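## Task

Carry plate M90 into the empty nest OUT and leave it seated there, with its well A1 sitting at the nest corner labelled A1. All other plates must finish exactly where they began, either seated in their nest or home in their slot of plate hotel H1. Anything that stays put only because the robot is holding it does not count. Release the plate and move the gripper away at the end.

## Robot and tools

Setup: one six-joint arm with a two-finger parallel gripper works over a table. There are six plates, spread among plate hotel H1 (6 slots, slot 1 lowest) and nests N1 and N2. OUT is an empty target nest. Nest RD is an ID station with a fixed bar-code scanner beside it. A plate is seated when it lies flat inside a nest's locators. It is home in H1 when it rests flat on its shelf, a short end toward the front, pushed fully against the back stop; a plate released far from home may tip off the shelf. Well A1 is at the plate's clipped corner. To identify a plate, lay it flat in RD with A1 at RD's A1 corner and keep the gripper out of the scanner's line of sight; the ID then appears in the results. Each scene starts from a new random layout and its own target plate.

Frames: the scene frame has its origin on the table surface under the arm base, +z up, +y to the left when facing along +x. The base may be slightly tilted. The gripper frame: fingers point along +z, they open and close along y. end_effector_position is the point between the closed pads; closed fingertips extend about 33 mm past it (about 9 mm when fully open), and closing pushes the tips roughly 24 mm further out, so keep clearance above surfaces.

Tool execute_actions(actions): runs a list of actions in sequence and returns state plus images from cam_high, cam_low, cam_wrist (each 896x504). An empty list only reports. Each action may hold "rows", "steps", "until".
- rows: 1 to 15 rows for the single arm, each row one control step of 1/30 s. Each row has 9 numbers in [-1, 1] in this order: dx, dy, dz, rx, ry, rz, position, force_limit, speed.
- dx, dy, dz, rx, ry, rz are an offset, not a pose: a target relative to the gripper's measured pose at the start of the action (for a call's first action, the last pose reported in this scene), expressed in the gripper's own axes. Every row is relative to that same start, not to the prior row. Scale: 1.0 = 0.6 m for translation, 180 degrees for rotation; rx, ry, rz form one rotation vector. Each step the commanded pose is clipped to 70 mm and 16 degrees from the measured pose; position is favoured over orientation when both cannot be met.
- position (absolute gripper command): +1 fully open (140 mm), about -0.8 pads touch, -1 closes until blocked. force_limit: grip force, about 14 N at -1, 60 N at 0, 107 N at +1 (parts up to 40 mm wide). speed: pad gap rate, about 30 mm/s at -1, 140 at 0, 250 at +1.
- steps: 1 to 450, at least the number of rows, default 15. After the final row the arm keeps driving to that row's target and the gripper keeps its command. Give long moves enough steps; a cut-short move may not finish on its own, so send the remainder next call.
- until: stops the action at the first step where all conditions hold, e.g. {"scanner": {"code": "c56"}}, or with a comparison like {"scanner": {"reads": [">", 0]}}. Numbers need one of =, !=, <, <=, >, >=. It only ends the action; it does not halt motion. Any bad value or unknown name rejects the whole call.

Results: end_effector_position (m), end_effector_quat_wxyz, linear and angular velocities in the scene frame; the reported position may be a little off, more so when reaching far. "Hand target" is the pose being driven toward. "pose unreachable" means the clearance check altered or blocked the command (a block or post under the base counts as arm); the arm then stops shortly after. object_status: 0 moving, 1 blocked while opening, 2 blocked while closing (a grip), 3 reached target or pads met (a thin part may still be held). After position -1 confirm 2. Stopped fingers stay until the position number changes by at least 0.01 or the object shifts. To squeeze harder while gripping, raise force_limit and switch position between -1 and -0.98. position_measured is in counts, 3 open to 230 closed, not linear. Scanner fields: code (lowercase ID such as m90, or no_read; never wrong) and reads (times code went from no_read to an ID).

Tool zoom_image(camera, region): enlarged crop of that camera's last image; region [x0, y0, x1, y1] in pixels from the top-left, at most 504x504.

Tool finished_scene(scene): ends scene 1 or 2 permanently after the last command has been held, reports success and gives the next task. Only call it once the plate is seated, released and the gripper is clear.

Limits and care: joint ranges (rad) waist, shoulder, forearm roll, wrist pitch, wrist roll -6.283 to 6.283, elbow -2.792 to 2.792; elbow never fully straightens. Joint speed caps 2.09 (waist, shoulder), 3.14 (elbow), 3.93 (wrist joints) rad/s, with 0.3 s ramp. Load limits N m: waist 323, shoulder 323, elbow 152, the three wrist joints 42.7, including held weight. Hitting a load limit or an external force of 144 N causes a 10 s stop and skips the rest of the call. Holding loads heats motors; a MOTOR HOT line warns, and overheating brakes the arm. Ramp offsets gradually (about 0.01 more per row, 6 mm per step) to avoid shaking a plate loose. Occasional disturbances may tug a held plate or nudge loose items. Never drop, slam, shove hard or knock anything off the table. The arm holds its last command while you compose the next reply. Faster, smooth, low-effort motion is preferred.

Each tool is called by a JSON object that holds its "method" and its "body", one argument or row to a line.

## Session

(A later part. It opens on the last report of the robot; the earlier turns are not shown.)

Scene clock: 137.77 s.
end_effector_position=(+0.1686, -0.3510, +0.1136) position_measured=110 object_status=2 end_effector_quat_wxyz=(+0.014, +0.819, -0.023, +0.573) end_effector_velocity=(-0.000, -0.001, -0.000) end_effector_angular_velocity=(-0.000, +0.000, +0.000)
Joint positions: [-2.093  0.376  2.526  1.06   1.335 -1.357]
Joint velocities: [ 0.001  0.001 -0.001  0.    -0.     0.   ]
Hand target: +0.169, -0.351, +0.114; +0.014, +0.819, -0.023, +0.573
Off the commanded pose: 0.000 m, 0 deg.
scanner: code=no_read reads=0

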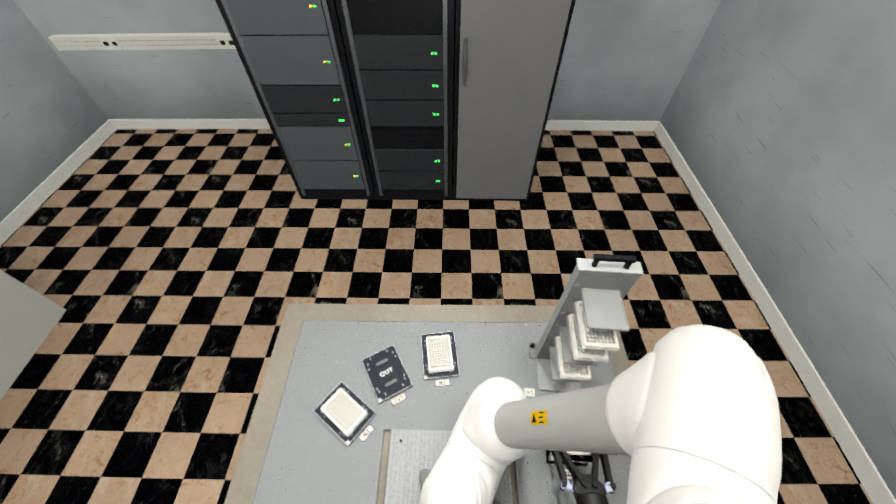

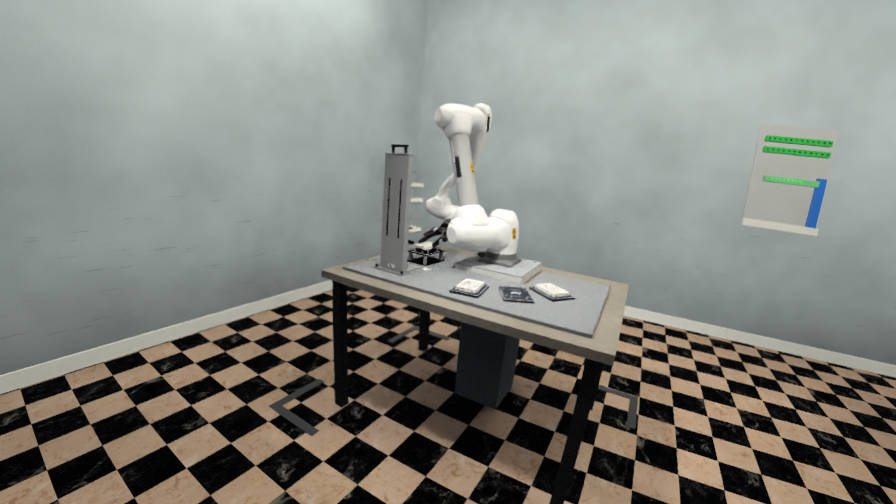

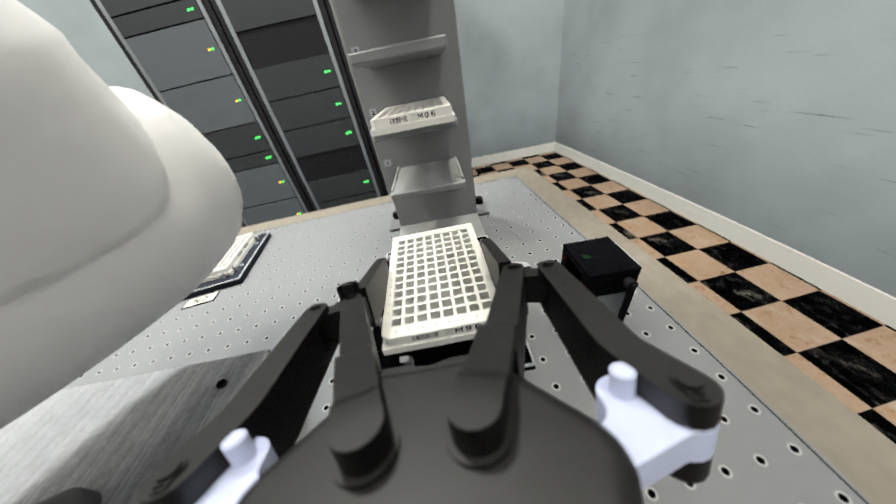

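Looks centred. Lower 8 mm more.

{"method": "execute_actions", "body": {
  "actions": [
    {"rows":[[-0.002,0,0.0007,0,0,0,-0.98,0.3,-1],[-0.004,0,0.0015,0,0,0,-0.98,0.3,-1],[-0.006,0,0.0022,0,0,0,-0.98,0.3,-1],[-0.008,0,0.0029,0,0,0,-0.98,0.3,-1],[-0.01,0,0.0036,0,0,0,-0.98,0.3,-1],[-0.0125,0,0.0046,0,0,0,-0.98,0.3,-1]],"steps":18}
  ]
}}

{"method": "zoom_image", "body": {
  "camera": "cam_low",
  "region": [400, 225, 460, 270]
}}

{"method": "zoom_image", "body": {
  "camera": "cam_wrist",
  "region": [340, 200, 560, 380]
}}

Scene clock: 141.33 s.
end_effector_position=(+0.1687, -0.3509, +0.1057) position_measured=110 object_status=2 end_effector_quat_wxyz=(+0.014, +0.819, -0.023, +0.573) end_effector_velocity=(-0.000, +0.000, -0.000) end_effector_angular_velocity=(+0.000, +0.000, +0.000)
Joint positions: [-2.092  0.397  2.527  1.065  1.324 -1.378]
Joint velocities: [-0.001  0.     0.    -0.001 -0.    -0.   ]
Hand target: +0.169, -0.351, +0.106; +0.014, +0.819, -0.023, +0.573
Off the commanded pose: 0.000 m, 0 deg.
scanner: code=no_read reads=0

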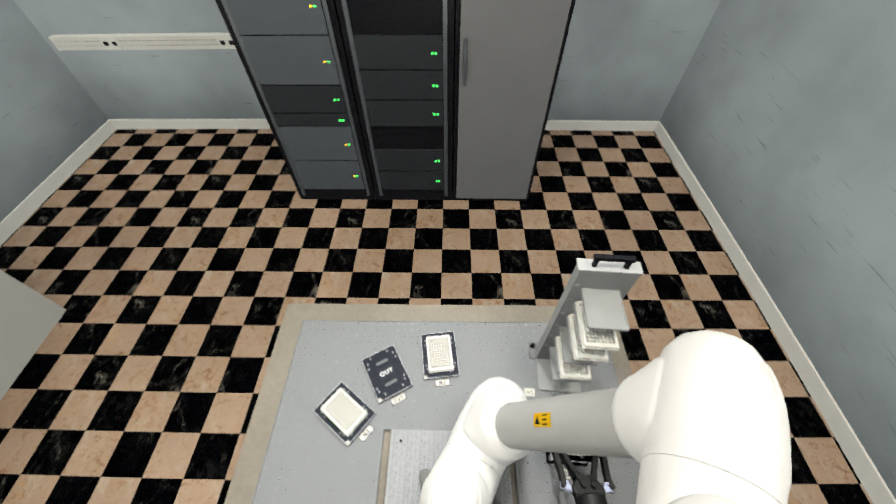

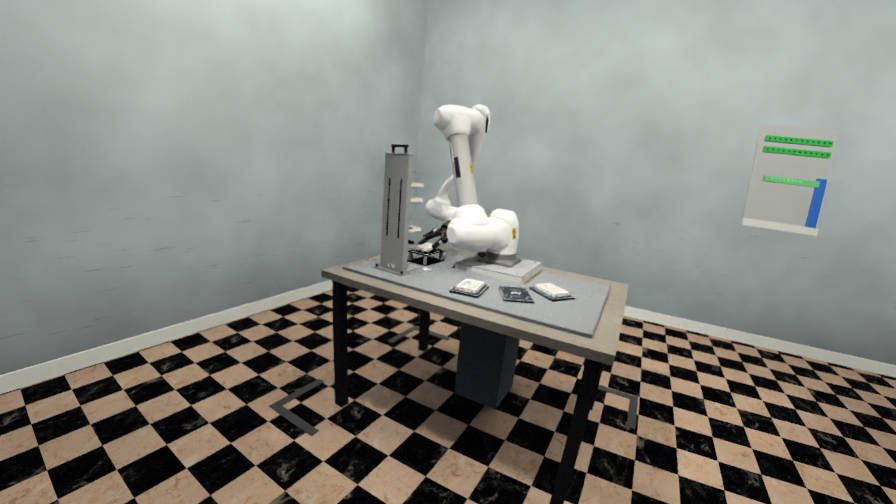

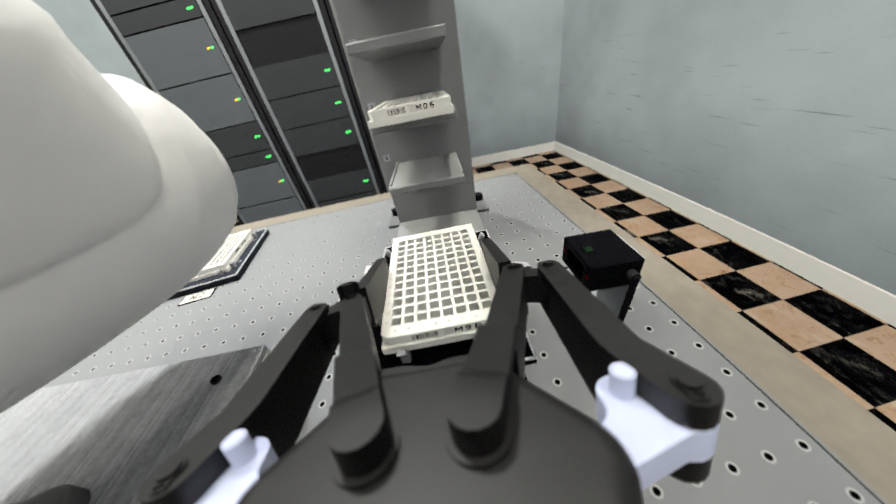

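Region (400, 225, 460, 270) of cam_low's 896x504 image, scaled by 8.400, with more detail than that image has; it fills the top 378 rows of this view, and the rest is white.

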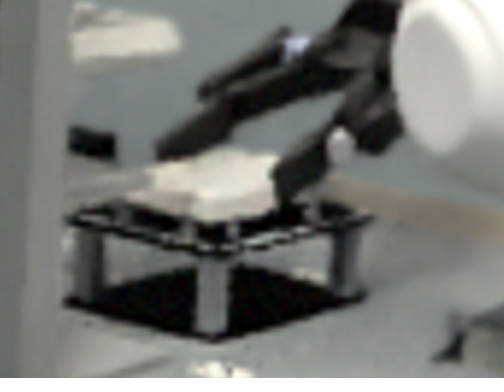

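Region (340, 200, 560, 380) of cam_wrist's 896x504 image, scaled by 2.291, with more detail than that image has; it fills the top 412 rows of this view, and the rest is white.

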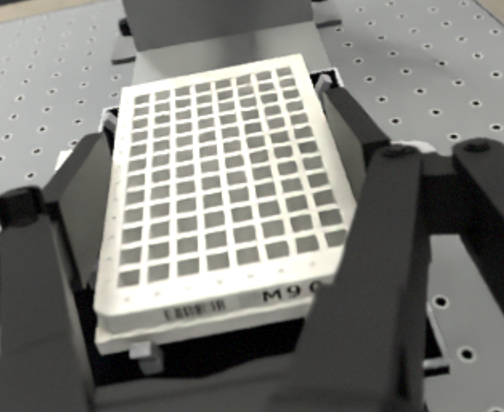

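{"method": "execute_actions", "body": {
  "actions": [
    {"rows":[[0.0006,0,0.0016,0,0,0,-0.98,0.3,-1],[0.0011,0,0.0031,0,0,0,-0.98,0.3,-1],[0.0017,0,0.0047,0,0,0,-0.98,0.3,-1],[0.0017,0,0.0047,0,0,0,-0.98,0.3,-1],[0,0,0.0053,0,0,0,-0.98,0.3,-1],[-0.002,0,0.006,0,0,0,-0.98,0.3,-1],[-0.004,0,0.0068,0,0,0,-0.98,0.3,-1],[-0.0061,0,0.0076,0,0,0,-0.98,0.3,-1]],"steps":20}
  ]
}}

{"method": "zoom_image", "body": {
  "camera": "cam_low",
  "region": [400, 225, 460, 270]
}}

{"method": "zoom_image", "body": {
  "camera": "cam_wrist",
  "region": [340, 200, 560, 380]
}}

Scene clock: 146.70 s.
end_effector_position=(+0.1717, -0.3510, +0.1007) position_measured=110 object_status=2 end_effector_quat_wxyz=(+0.014, +0.819, -0.023, +0.574) end_effector_velocity=(+0.000, +0.000, -0.000) end_effector_angular_velocity=(+0.000, -0.000, -0.000)
Joint positions: [-2.085  0.41   2.529  1.076  1.315 -1.391]
Joint velocities: [-0.  0.  0. -0. -0. -0.]
Hand target: +0.172, -0.351, +0.101; +0.014, +0.819, -0.023, +0.573
Off the commanded pose: 0.000 m, 0 deg.
scanner: code=no_read reads=0

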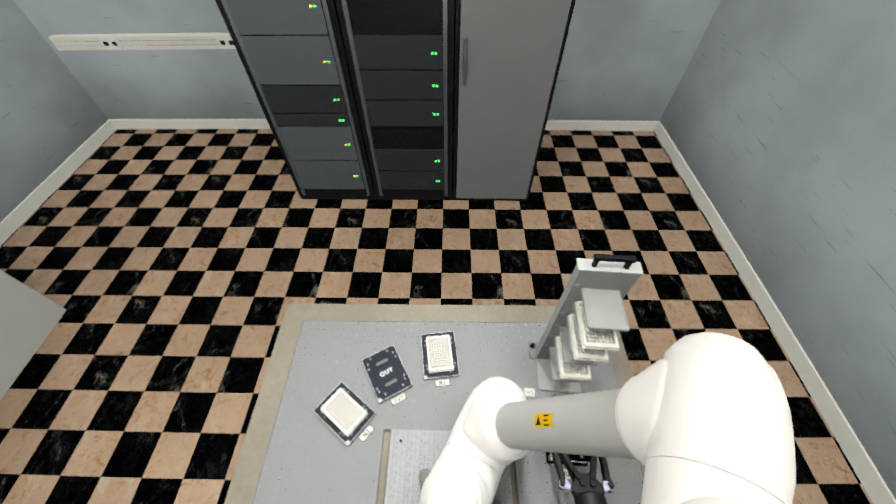

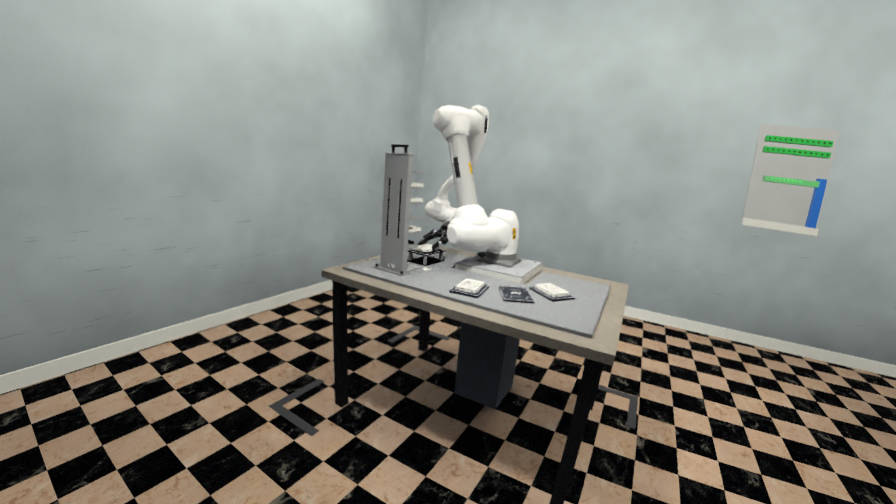

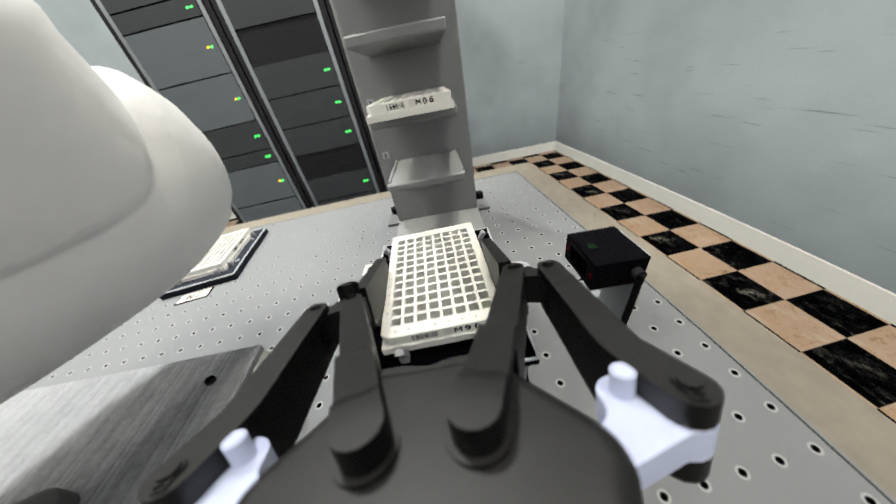

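Region (400, 225, 460, 270) of cam_low's 896x504 image, scaled by 8.400, with more detail than that image has; it fills the top 378 rows of this view, and the rest is white.

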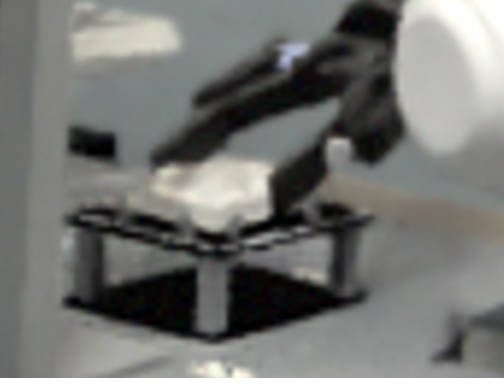

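Region (340, 200, 560, 380) of cam_wrist's 896x504 image, scaled by 2.291, with more detail than that image has; it fills the top 412 rows of this view, and the rest is white.

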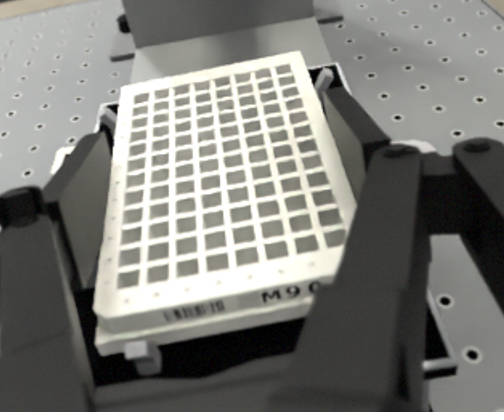

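{"method": "execute_actions", "body": {
  "actions": [
    {"rows":[[-0.0006,0,-0.0016,0,0,0,-0.98,0.3,-1],[-0.0011,0,-0.0031,0,0,0,-0.98,0.3,-1],[-0.0017,0,-0.0047,0,0,0,-0.98,0.3,-1],[-0.0017,0,-0.0047,0,0,0,-0.98,0.3,-1],[-0.003,0,-0.0042,0,0,0,-0.98,0.3,-1],[-0.0047,0,-0.0036,0,0,0,-0.98,0.3,-1],[-0.0064,0,-0.003,0,0,0,-0.98,0.3,-1]],"steps":20}
  ]
}}

{"method": "zoom_image", "body": {
  "camera": "cam_wrist",
  "region": [340, 200, 560, 380]
}}

Scene clock: 150.80 s.
end_effector_position=(+0.1687, -0.3509, +0.0978) position_measured=110 object_status=2 end_effector_quat_wxyz=(+0.014, +0.819, -0.023, +0.574) end_effector_velocity=(-0.000, -0.001, -0.000) end_effector_angular_velocity=(+0.000, +0.001, -0.002)
Joint positions: [-2.092  0.419  2.527  1.07   1.313 -1.398]
Joint velocities: [-0.001  0.    -0.     0.001 -0.001  0.001]
Hand target: +0.169, -0.351, +0.098; +0.014, +0.819, -0.023, +0.574
Off the commanded pose: 0.000 m, 0 deg.
scanner: code=no_read reads=0

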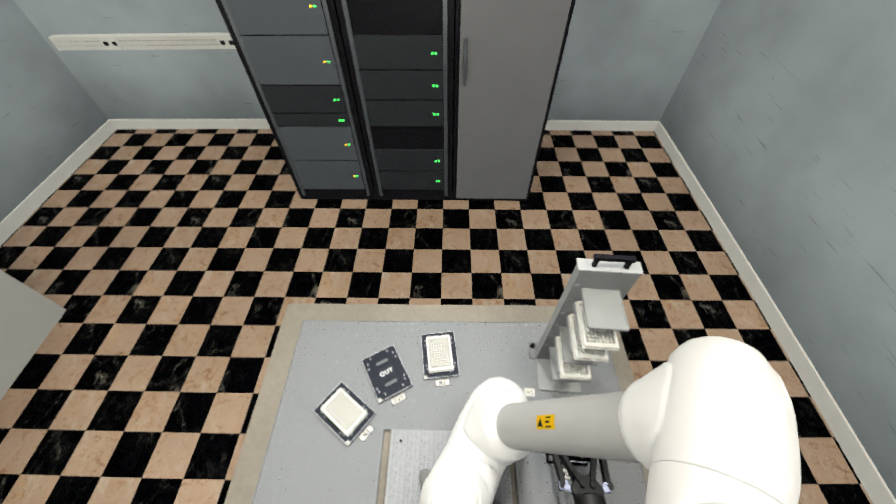

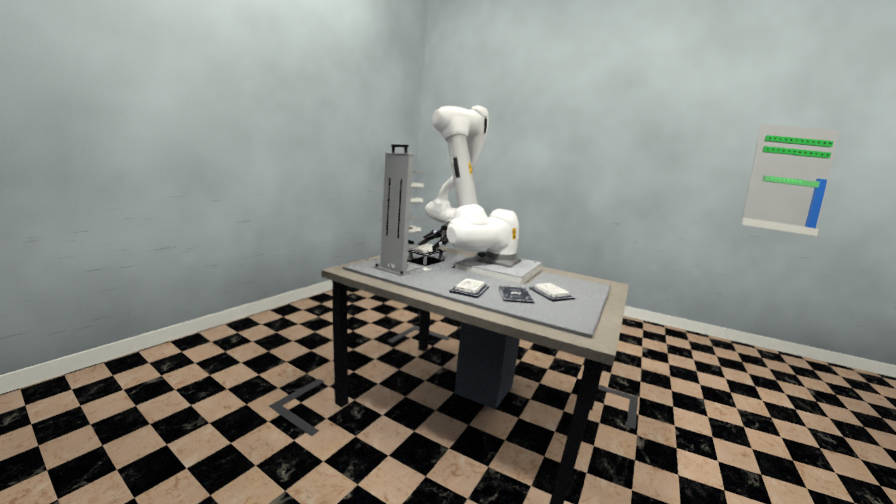

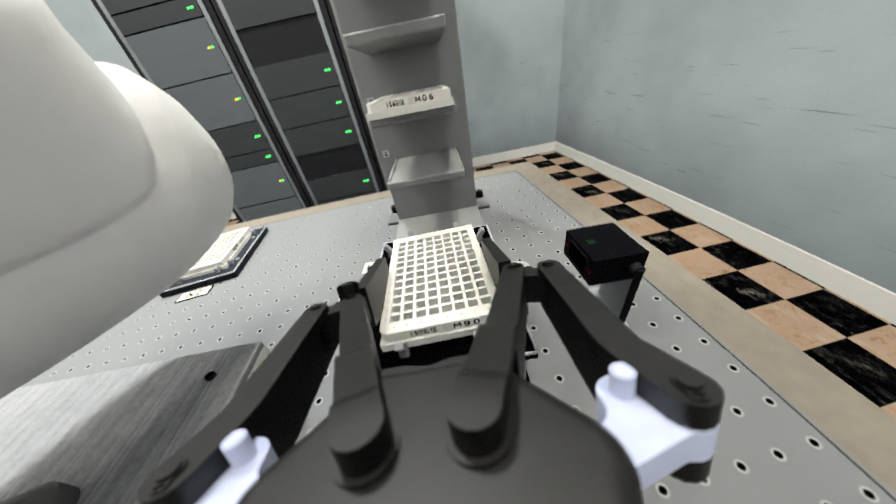

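Region (340, 200, 560, 380) of cam_wrist's 896x504 image, scaled by 2.291, with more detail than that image has; it fills the top 412 rows of this view, and the rest is white.

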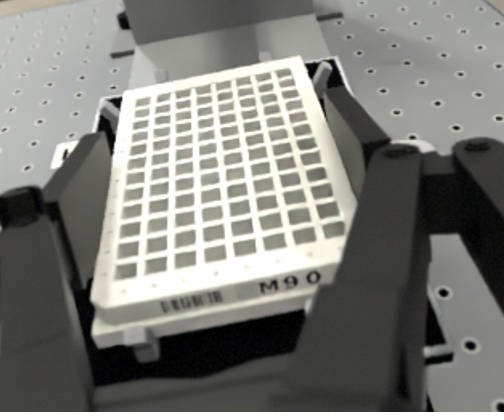

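{"method": "execute_actions", "body": {
  "actions": [
    {"rows":[[0.0004,0,0.0012,0,0,0,-0.98,0.3,-1],[0.0009,0,0.0024,0,0,0,-0.98,0.3,-1]],"steps":10},
    {"rows":[[0,0,0,0,0,0,0.5,0,-1]],"steps":30},
    {"rows":[[0.005,0,-0.002,0,0,0,0.5,0,-1],[0.015,0,-0.0055,0,0,0,0.5,0,-1],[0.03,0,-0.011,0,0,0,0.5,0,-1],[0.05,0,-0.018,0,0,0,0.5,0,-1],[0.07,0,-0.025,0,0,0,0.5,0,-1],[0.094,0,-0.034,0,0,0,0.5,0,-1]],"steps":20},
    {"rows":[[0,0,0,0,-0.02,0,0.5,0,-1],[0,0,0,0,-0.05,0,0.5,0,-1],[0,0,0,0,-0.1,0,0.5,0,-1],[0.0114,0,0.031,0,-0.389,0,0.5,0,-1]],"steps":50}
  ]
}}

{"method": "zoom_image", "body": {
  "camera": "cam_wrist",
  "region": [320, 120, 580, 380]
}}

Scene clock: 169.27 s.
end_effector_position=(+0.1903, -0.3651, +0.1673) position_measured=66 object_status=3 end_effector_quat_wxyz=(+0.049, +0.993, -0.013, +0.103) end_effector_velocity=(+0.000, +0.000, -0.000) end_effector_angular_velocity=(+0.000, -0.001, +0.001)
Joint positions: [-1.331 -0.191  2.351  0.232  0.832  0.139]
Joint velocities: [-0.     0.     0.     0.001 -0.    -0.002]
Hand target: +0.190, -0.365, +0.167; +0.049, +0.993, -0.013, +0.103
Off the commanded pose: 0.017 m, 13 deg.
FORCE FAULT: contact force on the arm reached its limit, and the arm stopped for 10 seconds. The contact can be on any part of the arm, not only on its tool. The arm's remaining commands of this call were not run. The arm holds still and accepts commands again. Move the arm away from the contact; if what it grips holds it there, let go first. Pushing or pulling that hard again can fault the arm again.
scanner: code=m90 reads=1

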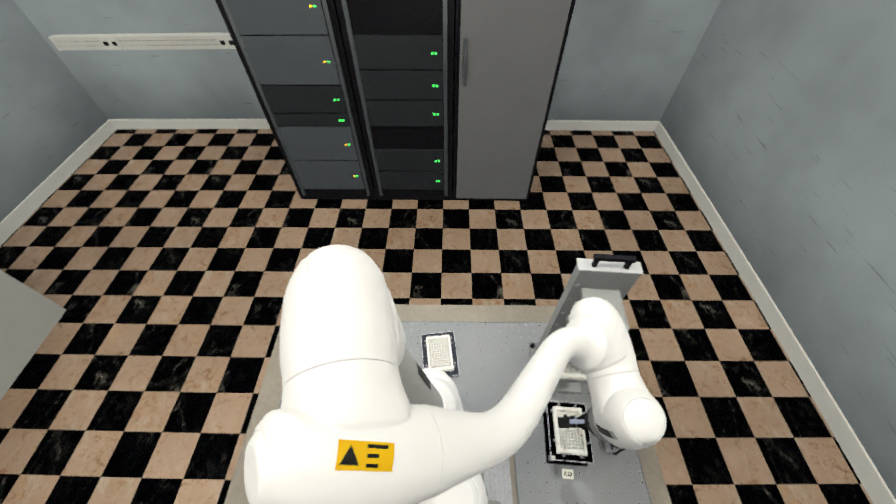

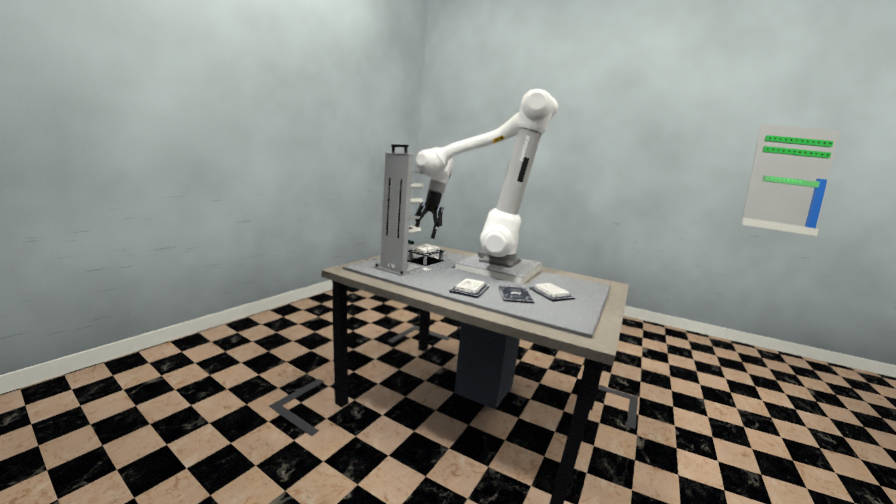

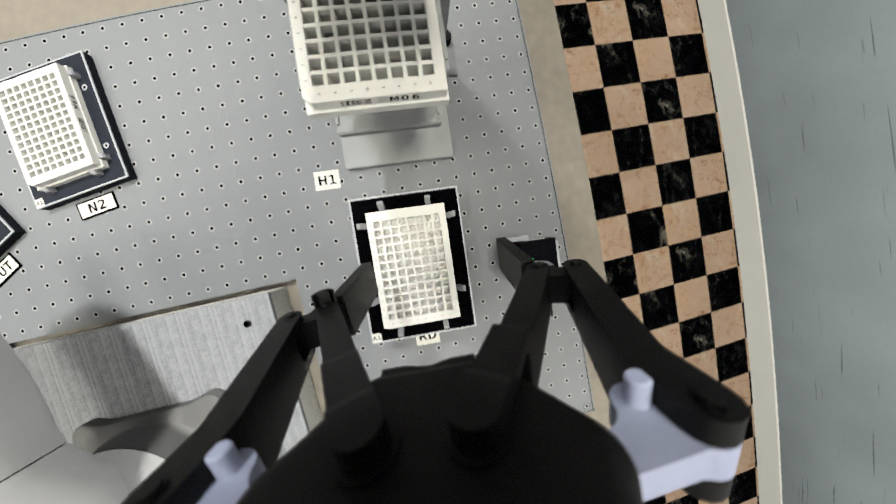

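Region (320, 120, 580, 380) of cam_wrist's 896x504 image, scaled by 1.938, with more detail than that image has.

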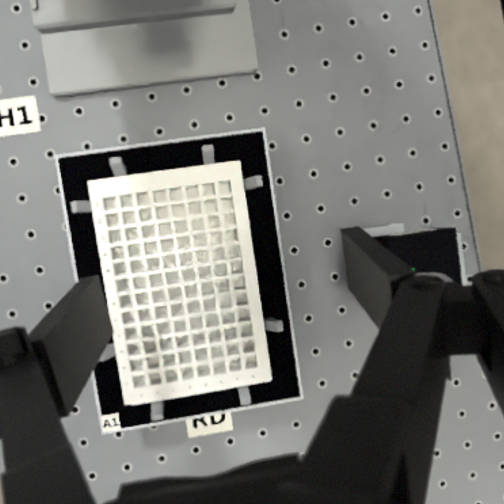

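{"method": "execute_actions", "body": {
  "actions": [
    {"rows":[[0,0,0,0.003,0.007,0.001,0.5,0,-1],[0,0,0,0.005,0.015,0.003,0.5,0,-1],[0,0,0,0.009,0.025,0.005,0.5,0,-1],[0,0,0,0.013,0.035,0.007,0.5,0,-1],[0,0,0,0.017,0.045,0.009,0.5,0,-1],[0,0,0,0.02,0.055,0.011,0.5,0,-1],[0,0,0,0.024,0.065,0.013,0.5,0,-1],[0,0,0,0.0269,0.0722,0.015,0.5,0,-1],[0,0,0,0.0269,0.0722,0.015,0.5,0,-1],[0,0,0,0.0269,0.0722,0.015,0.5,0,-1],[-0.004,-0.005,0.008,0.0269,0.0722,0.015,0.5,0,-1],[-0.009,-0.011,0.018,0.0269,0.0722,0.015,0.5,0,-1],[-0.014,-0.017,0.028,0.0269,0.0722,0.015,0.5,0,-1],[-0.018,-0.022,0.036,0.0269,0.0722,0.015,0.5,0,-1],[-0.022,-0.0267,0.044,0.0269,0.0722,0.015,0.5,0,-1]],"steps":35}
  ]
}}

{"method": "zoom_image", "body": {
  "camera": "cam_wrist",
  "region": [320, 120, 580, 380]
}}

Scene clock: 180.10 s.
end_effector_position=(+0.1835, -0.3514, +0.1373) position_measured=66 object_status=3 end_effector_quat_wxyz=(+0.006, +0.976, -0.026, +0.217) end_effector_velocity=(+0.000, +0.000, -0.000) end_effector_angular_velocity=(-0.000, +0.000, +0.002)
Joint positions: [-1.566 -0.128  2.421  0.576  0.889 -0.303]
Joint velocities: [ 0.     0.     0.    -0.     0.    -0.002]
Hand target: +0.183, -0.351, +0.137; +0.006, +0.976, -0.026, +0.217
Off the commanded pose: 0.000 m, 0 deg.
scanner: code=m90 reads=1

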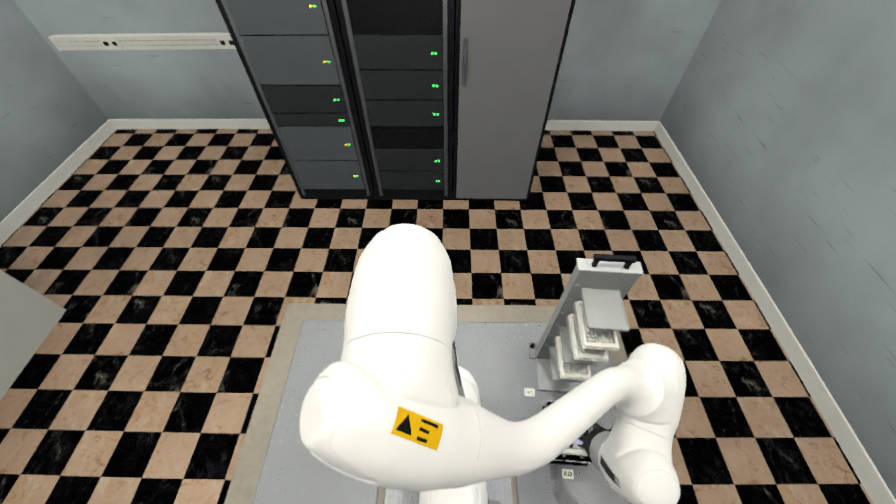

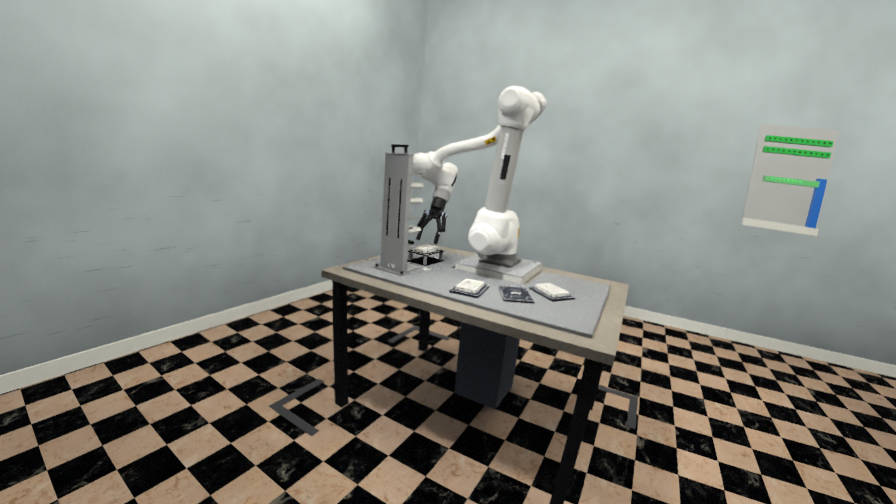

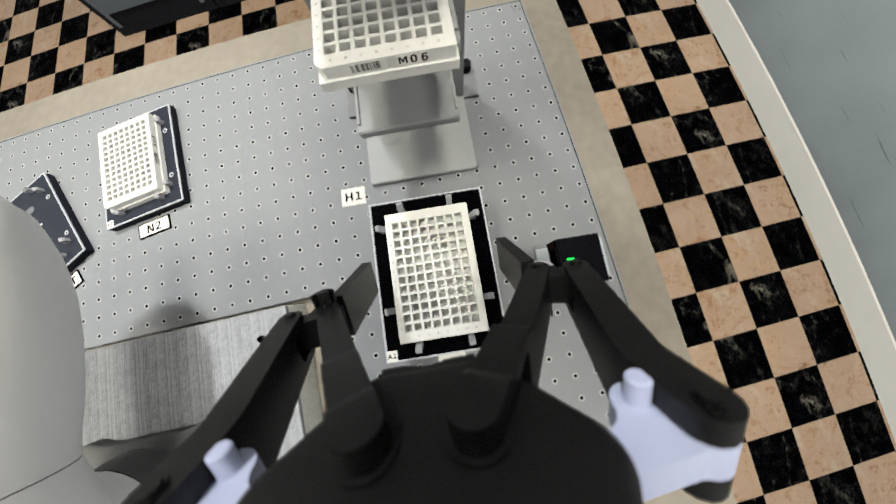

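Region (320, 120, 580, 380) of cam_wrist's 896x504 image, scaled by 1.938, with more detail than that image has.

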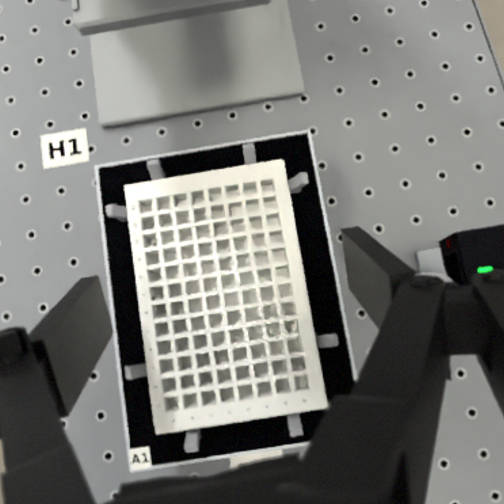

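{"method": "execute_actions", "body": {
  "actions": [
    {"rows":[[-0.002,0,0.004,0,0,0,0.5,0,-1],[-0.005,0,0.011,0,0,0,0.5,0,-1],[-0.009,0,0.019,0,0,0,0.5,0,-1],[-0.013,0,0.028,0,0,0,0.5,0,-1],[-0.017,0,0.036,0,0,0,0.5,0,-1],[-0.021,0,0.045,0,0,0,0.5,0,-1],[-0.0242,0,0.0518,0,0,0,0.5,0,-1]],"steps":22}
  ]
}}

{"method": "zoom_image", "body": {
  "camera": "cam_wrist",
  "region": [320, 150, 560, 380]
}}

{"method": "zoom_image", "body": {
  "camera": "cam_low",
  "region": [400, 225, 460, 270]
}}

Scene clock: 184.37 s.
end_effector_position=(+0.1835, -0.3513, +0.1030) position_measured=66 object_status=3 end_effector_quat_wxyz=(+0.006, +0.976, -0.026, +0.217) end_effector_velocity=(+0.000, +0.000, -0.000) end_effector_angular_velocity=(+0.001, -0.000, -0.001)
Joint positions: [-1.565 -0.068  2.455  0.622  0.811 -0.374]
Joint velocities: [ 0.     0.     0.001  0.001 -0.     0.001]
Hand target: +0.184, -0.351, +0.103; +0.006, +0.976, -0.026, +0.217
Off the commanded pose: 0.000 m, 0 deg.
scanner: code=no_read reads=1

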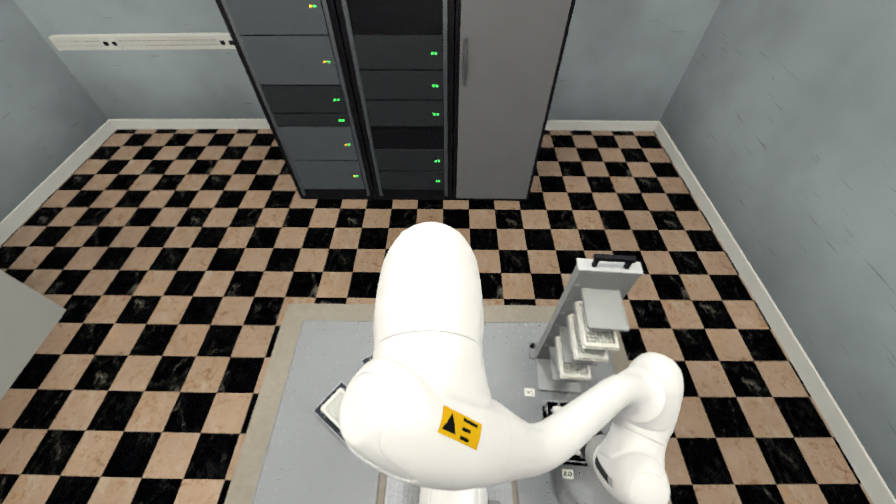

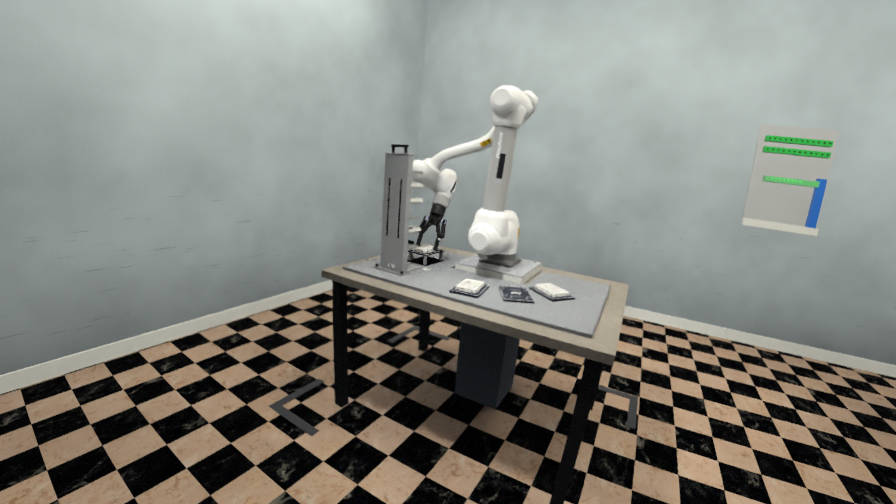

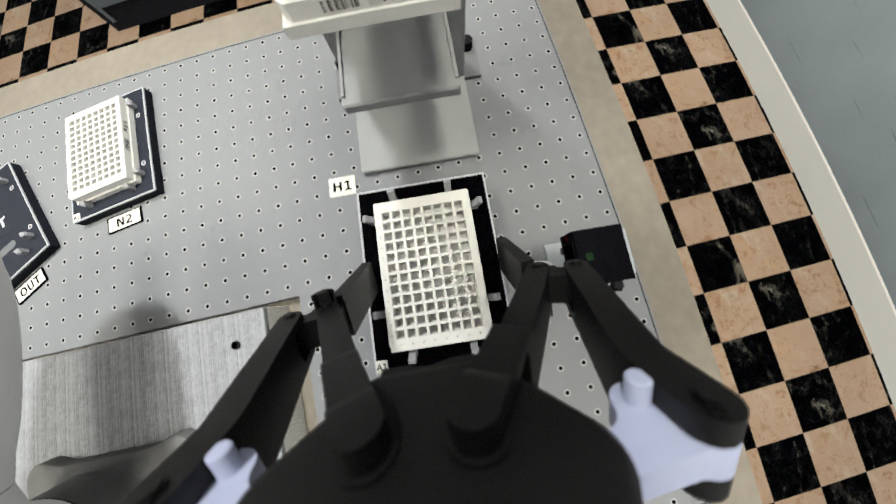

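Region (320, 150, 560, 380) of cam_wrist's 896x504 image, scaled by 2.100, with more detail than that image has; it fills the top 483 rows of this view, and the rest is white.

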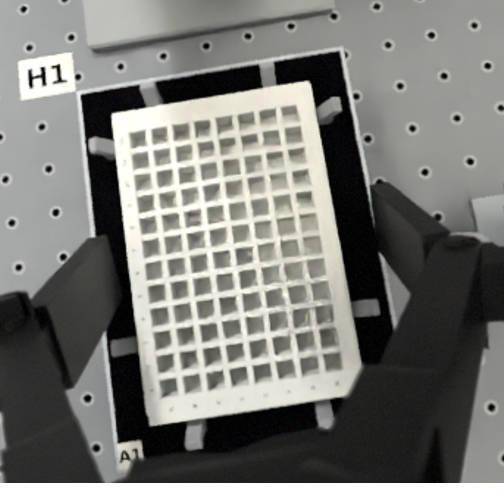

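Region (400, 225, 460, 270) of cam_low's 896x504 image, scaled by 8.400, with more detail than that image has; it fills the top 378 rows of this view, and the rest is white.

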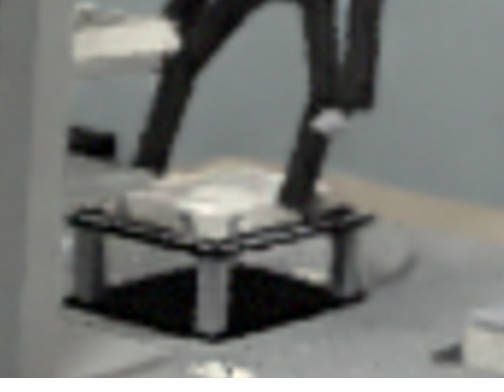

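{"method": "execute_actions", "body": {
  "actions": [
    {"rows":[[-0.001,-0.003,0.002,0,0,0,0.5,0,-1],[-0.0021,-0.006,0.0045,0,0,0,0.5,0,-1]],"steps":12},
    {"rows":[[0,0,0,0,0,0,-1,0.3,-1]],"steps":36}
  ]
}}

{"method": "zoom_image", "body": {
  "camera": "cam_wrist",
  "region": [320, 150, 560, 380]
}}

{"method": "zoom_image", "body": {
  "camera": "cam_low",
  "region": [400, 225, 460, 270]
}}

Scene clock: 197.93 s.
end_effector_position=(+0.1846, -0.3476, +0.1029) position_measured=109 object_status=2 end_effector_quat_wxyz=(+0.006, +0.976, -0.024, +0.218) end_effector_velocity=(+0.000, -0.000, +0.000) end_effector_angular_velocity=(-0.000, -0.000, -0.000)
Joint positions: [-1.565 -0.073  2.461  0.626  0.811 -0.38 ]
Joint velocities: [ 0.    -0.    -0.001 -0.     0.     0.001]
Hand target: +0.185, -0.348, +0.103; +0.006, +0.976, -0.024, +0.218
Off the commanded pose: 0.003 m, 0 deg.
FORCE FAULT: contact force on the arm reached its limit, and the arm stopped for 10 seconds. The contact can be on any part of the arm, not only on its tool. The arm's remaining commands of this call were not run. The arm holds still and accepts commands again. Move the arm away from the contact; if what it grips holds it there, let go first. Pushing or pulling that hard again can fault the arm again.
scanner: code=no_read reads=1

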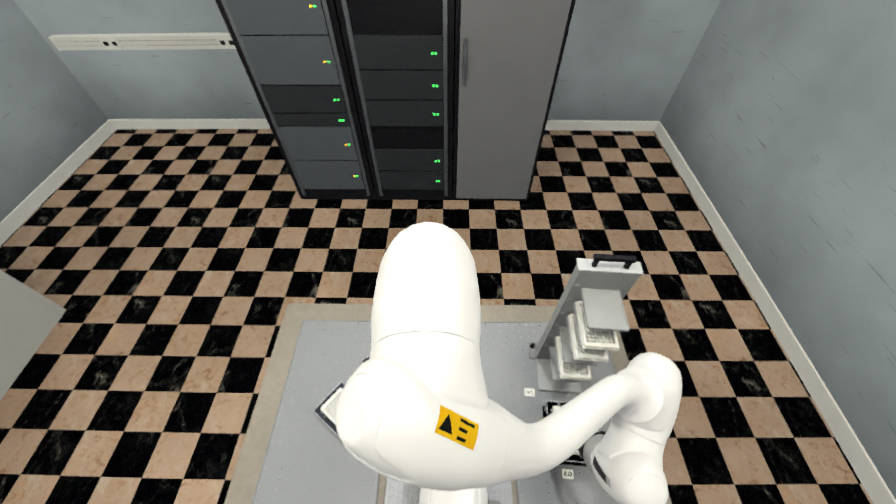

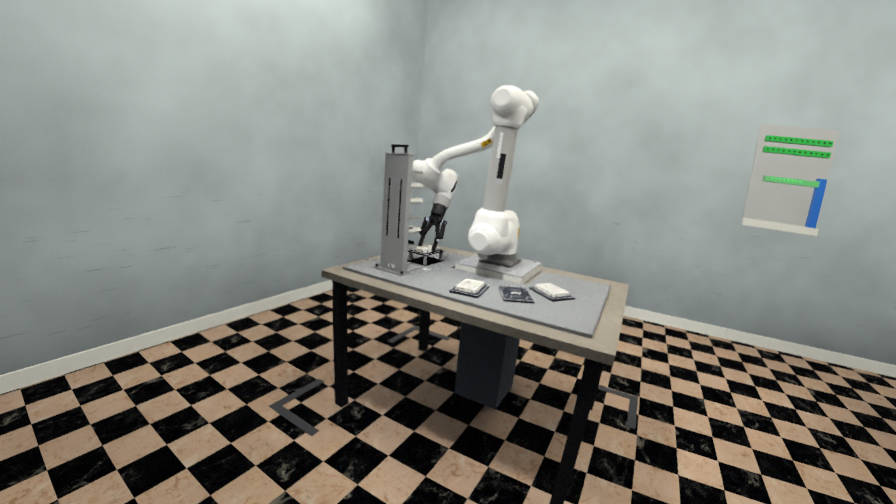

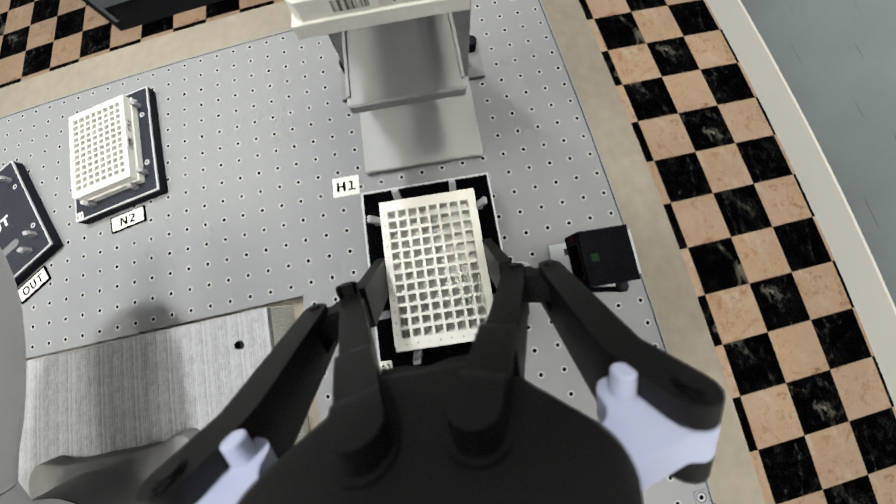

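Region (320, 150, 560, 380) of cam_wrist's 896x504 image, scaled by 2.100, with more detail than that image has; it fills the top 483 rows of this view, and the rest is white.

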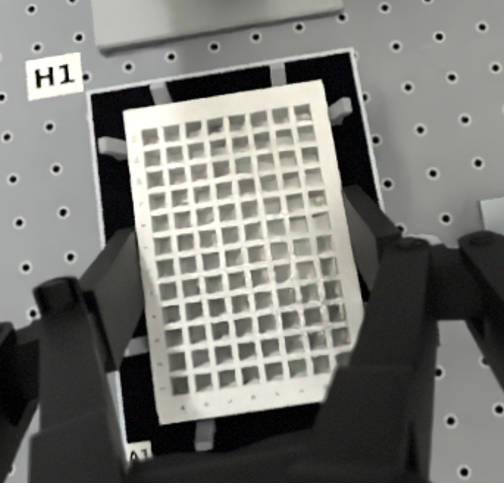

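Region (400, 225, 460, 270) of cam_low's 896x504 image, scaled by 8.400, with more detail than that image has; it fills the top 378 rows of this view, and the rest is white.

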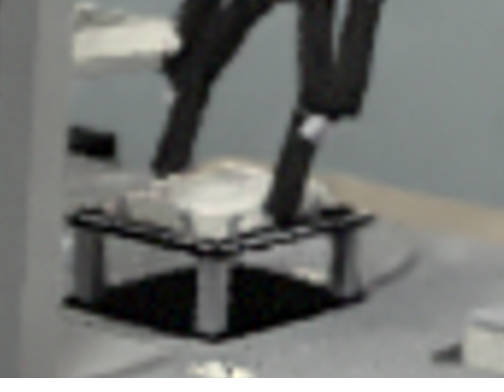

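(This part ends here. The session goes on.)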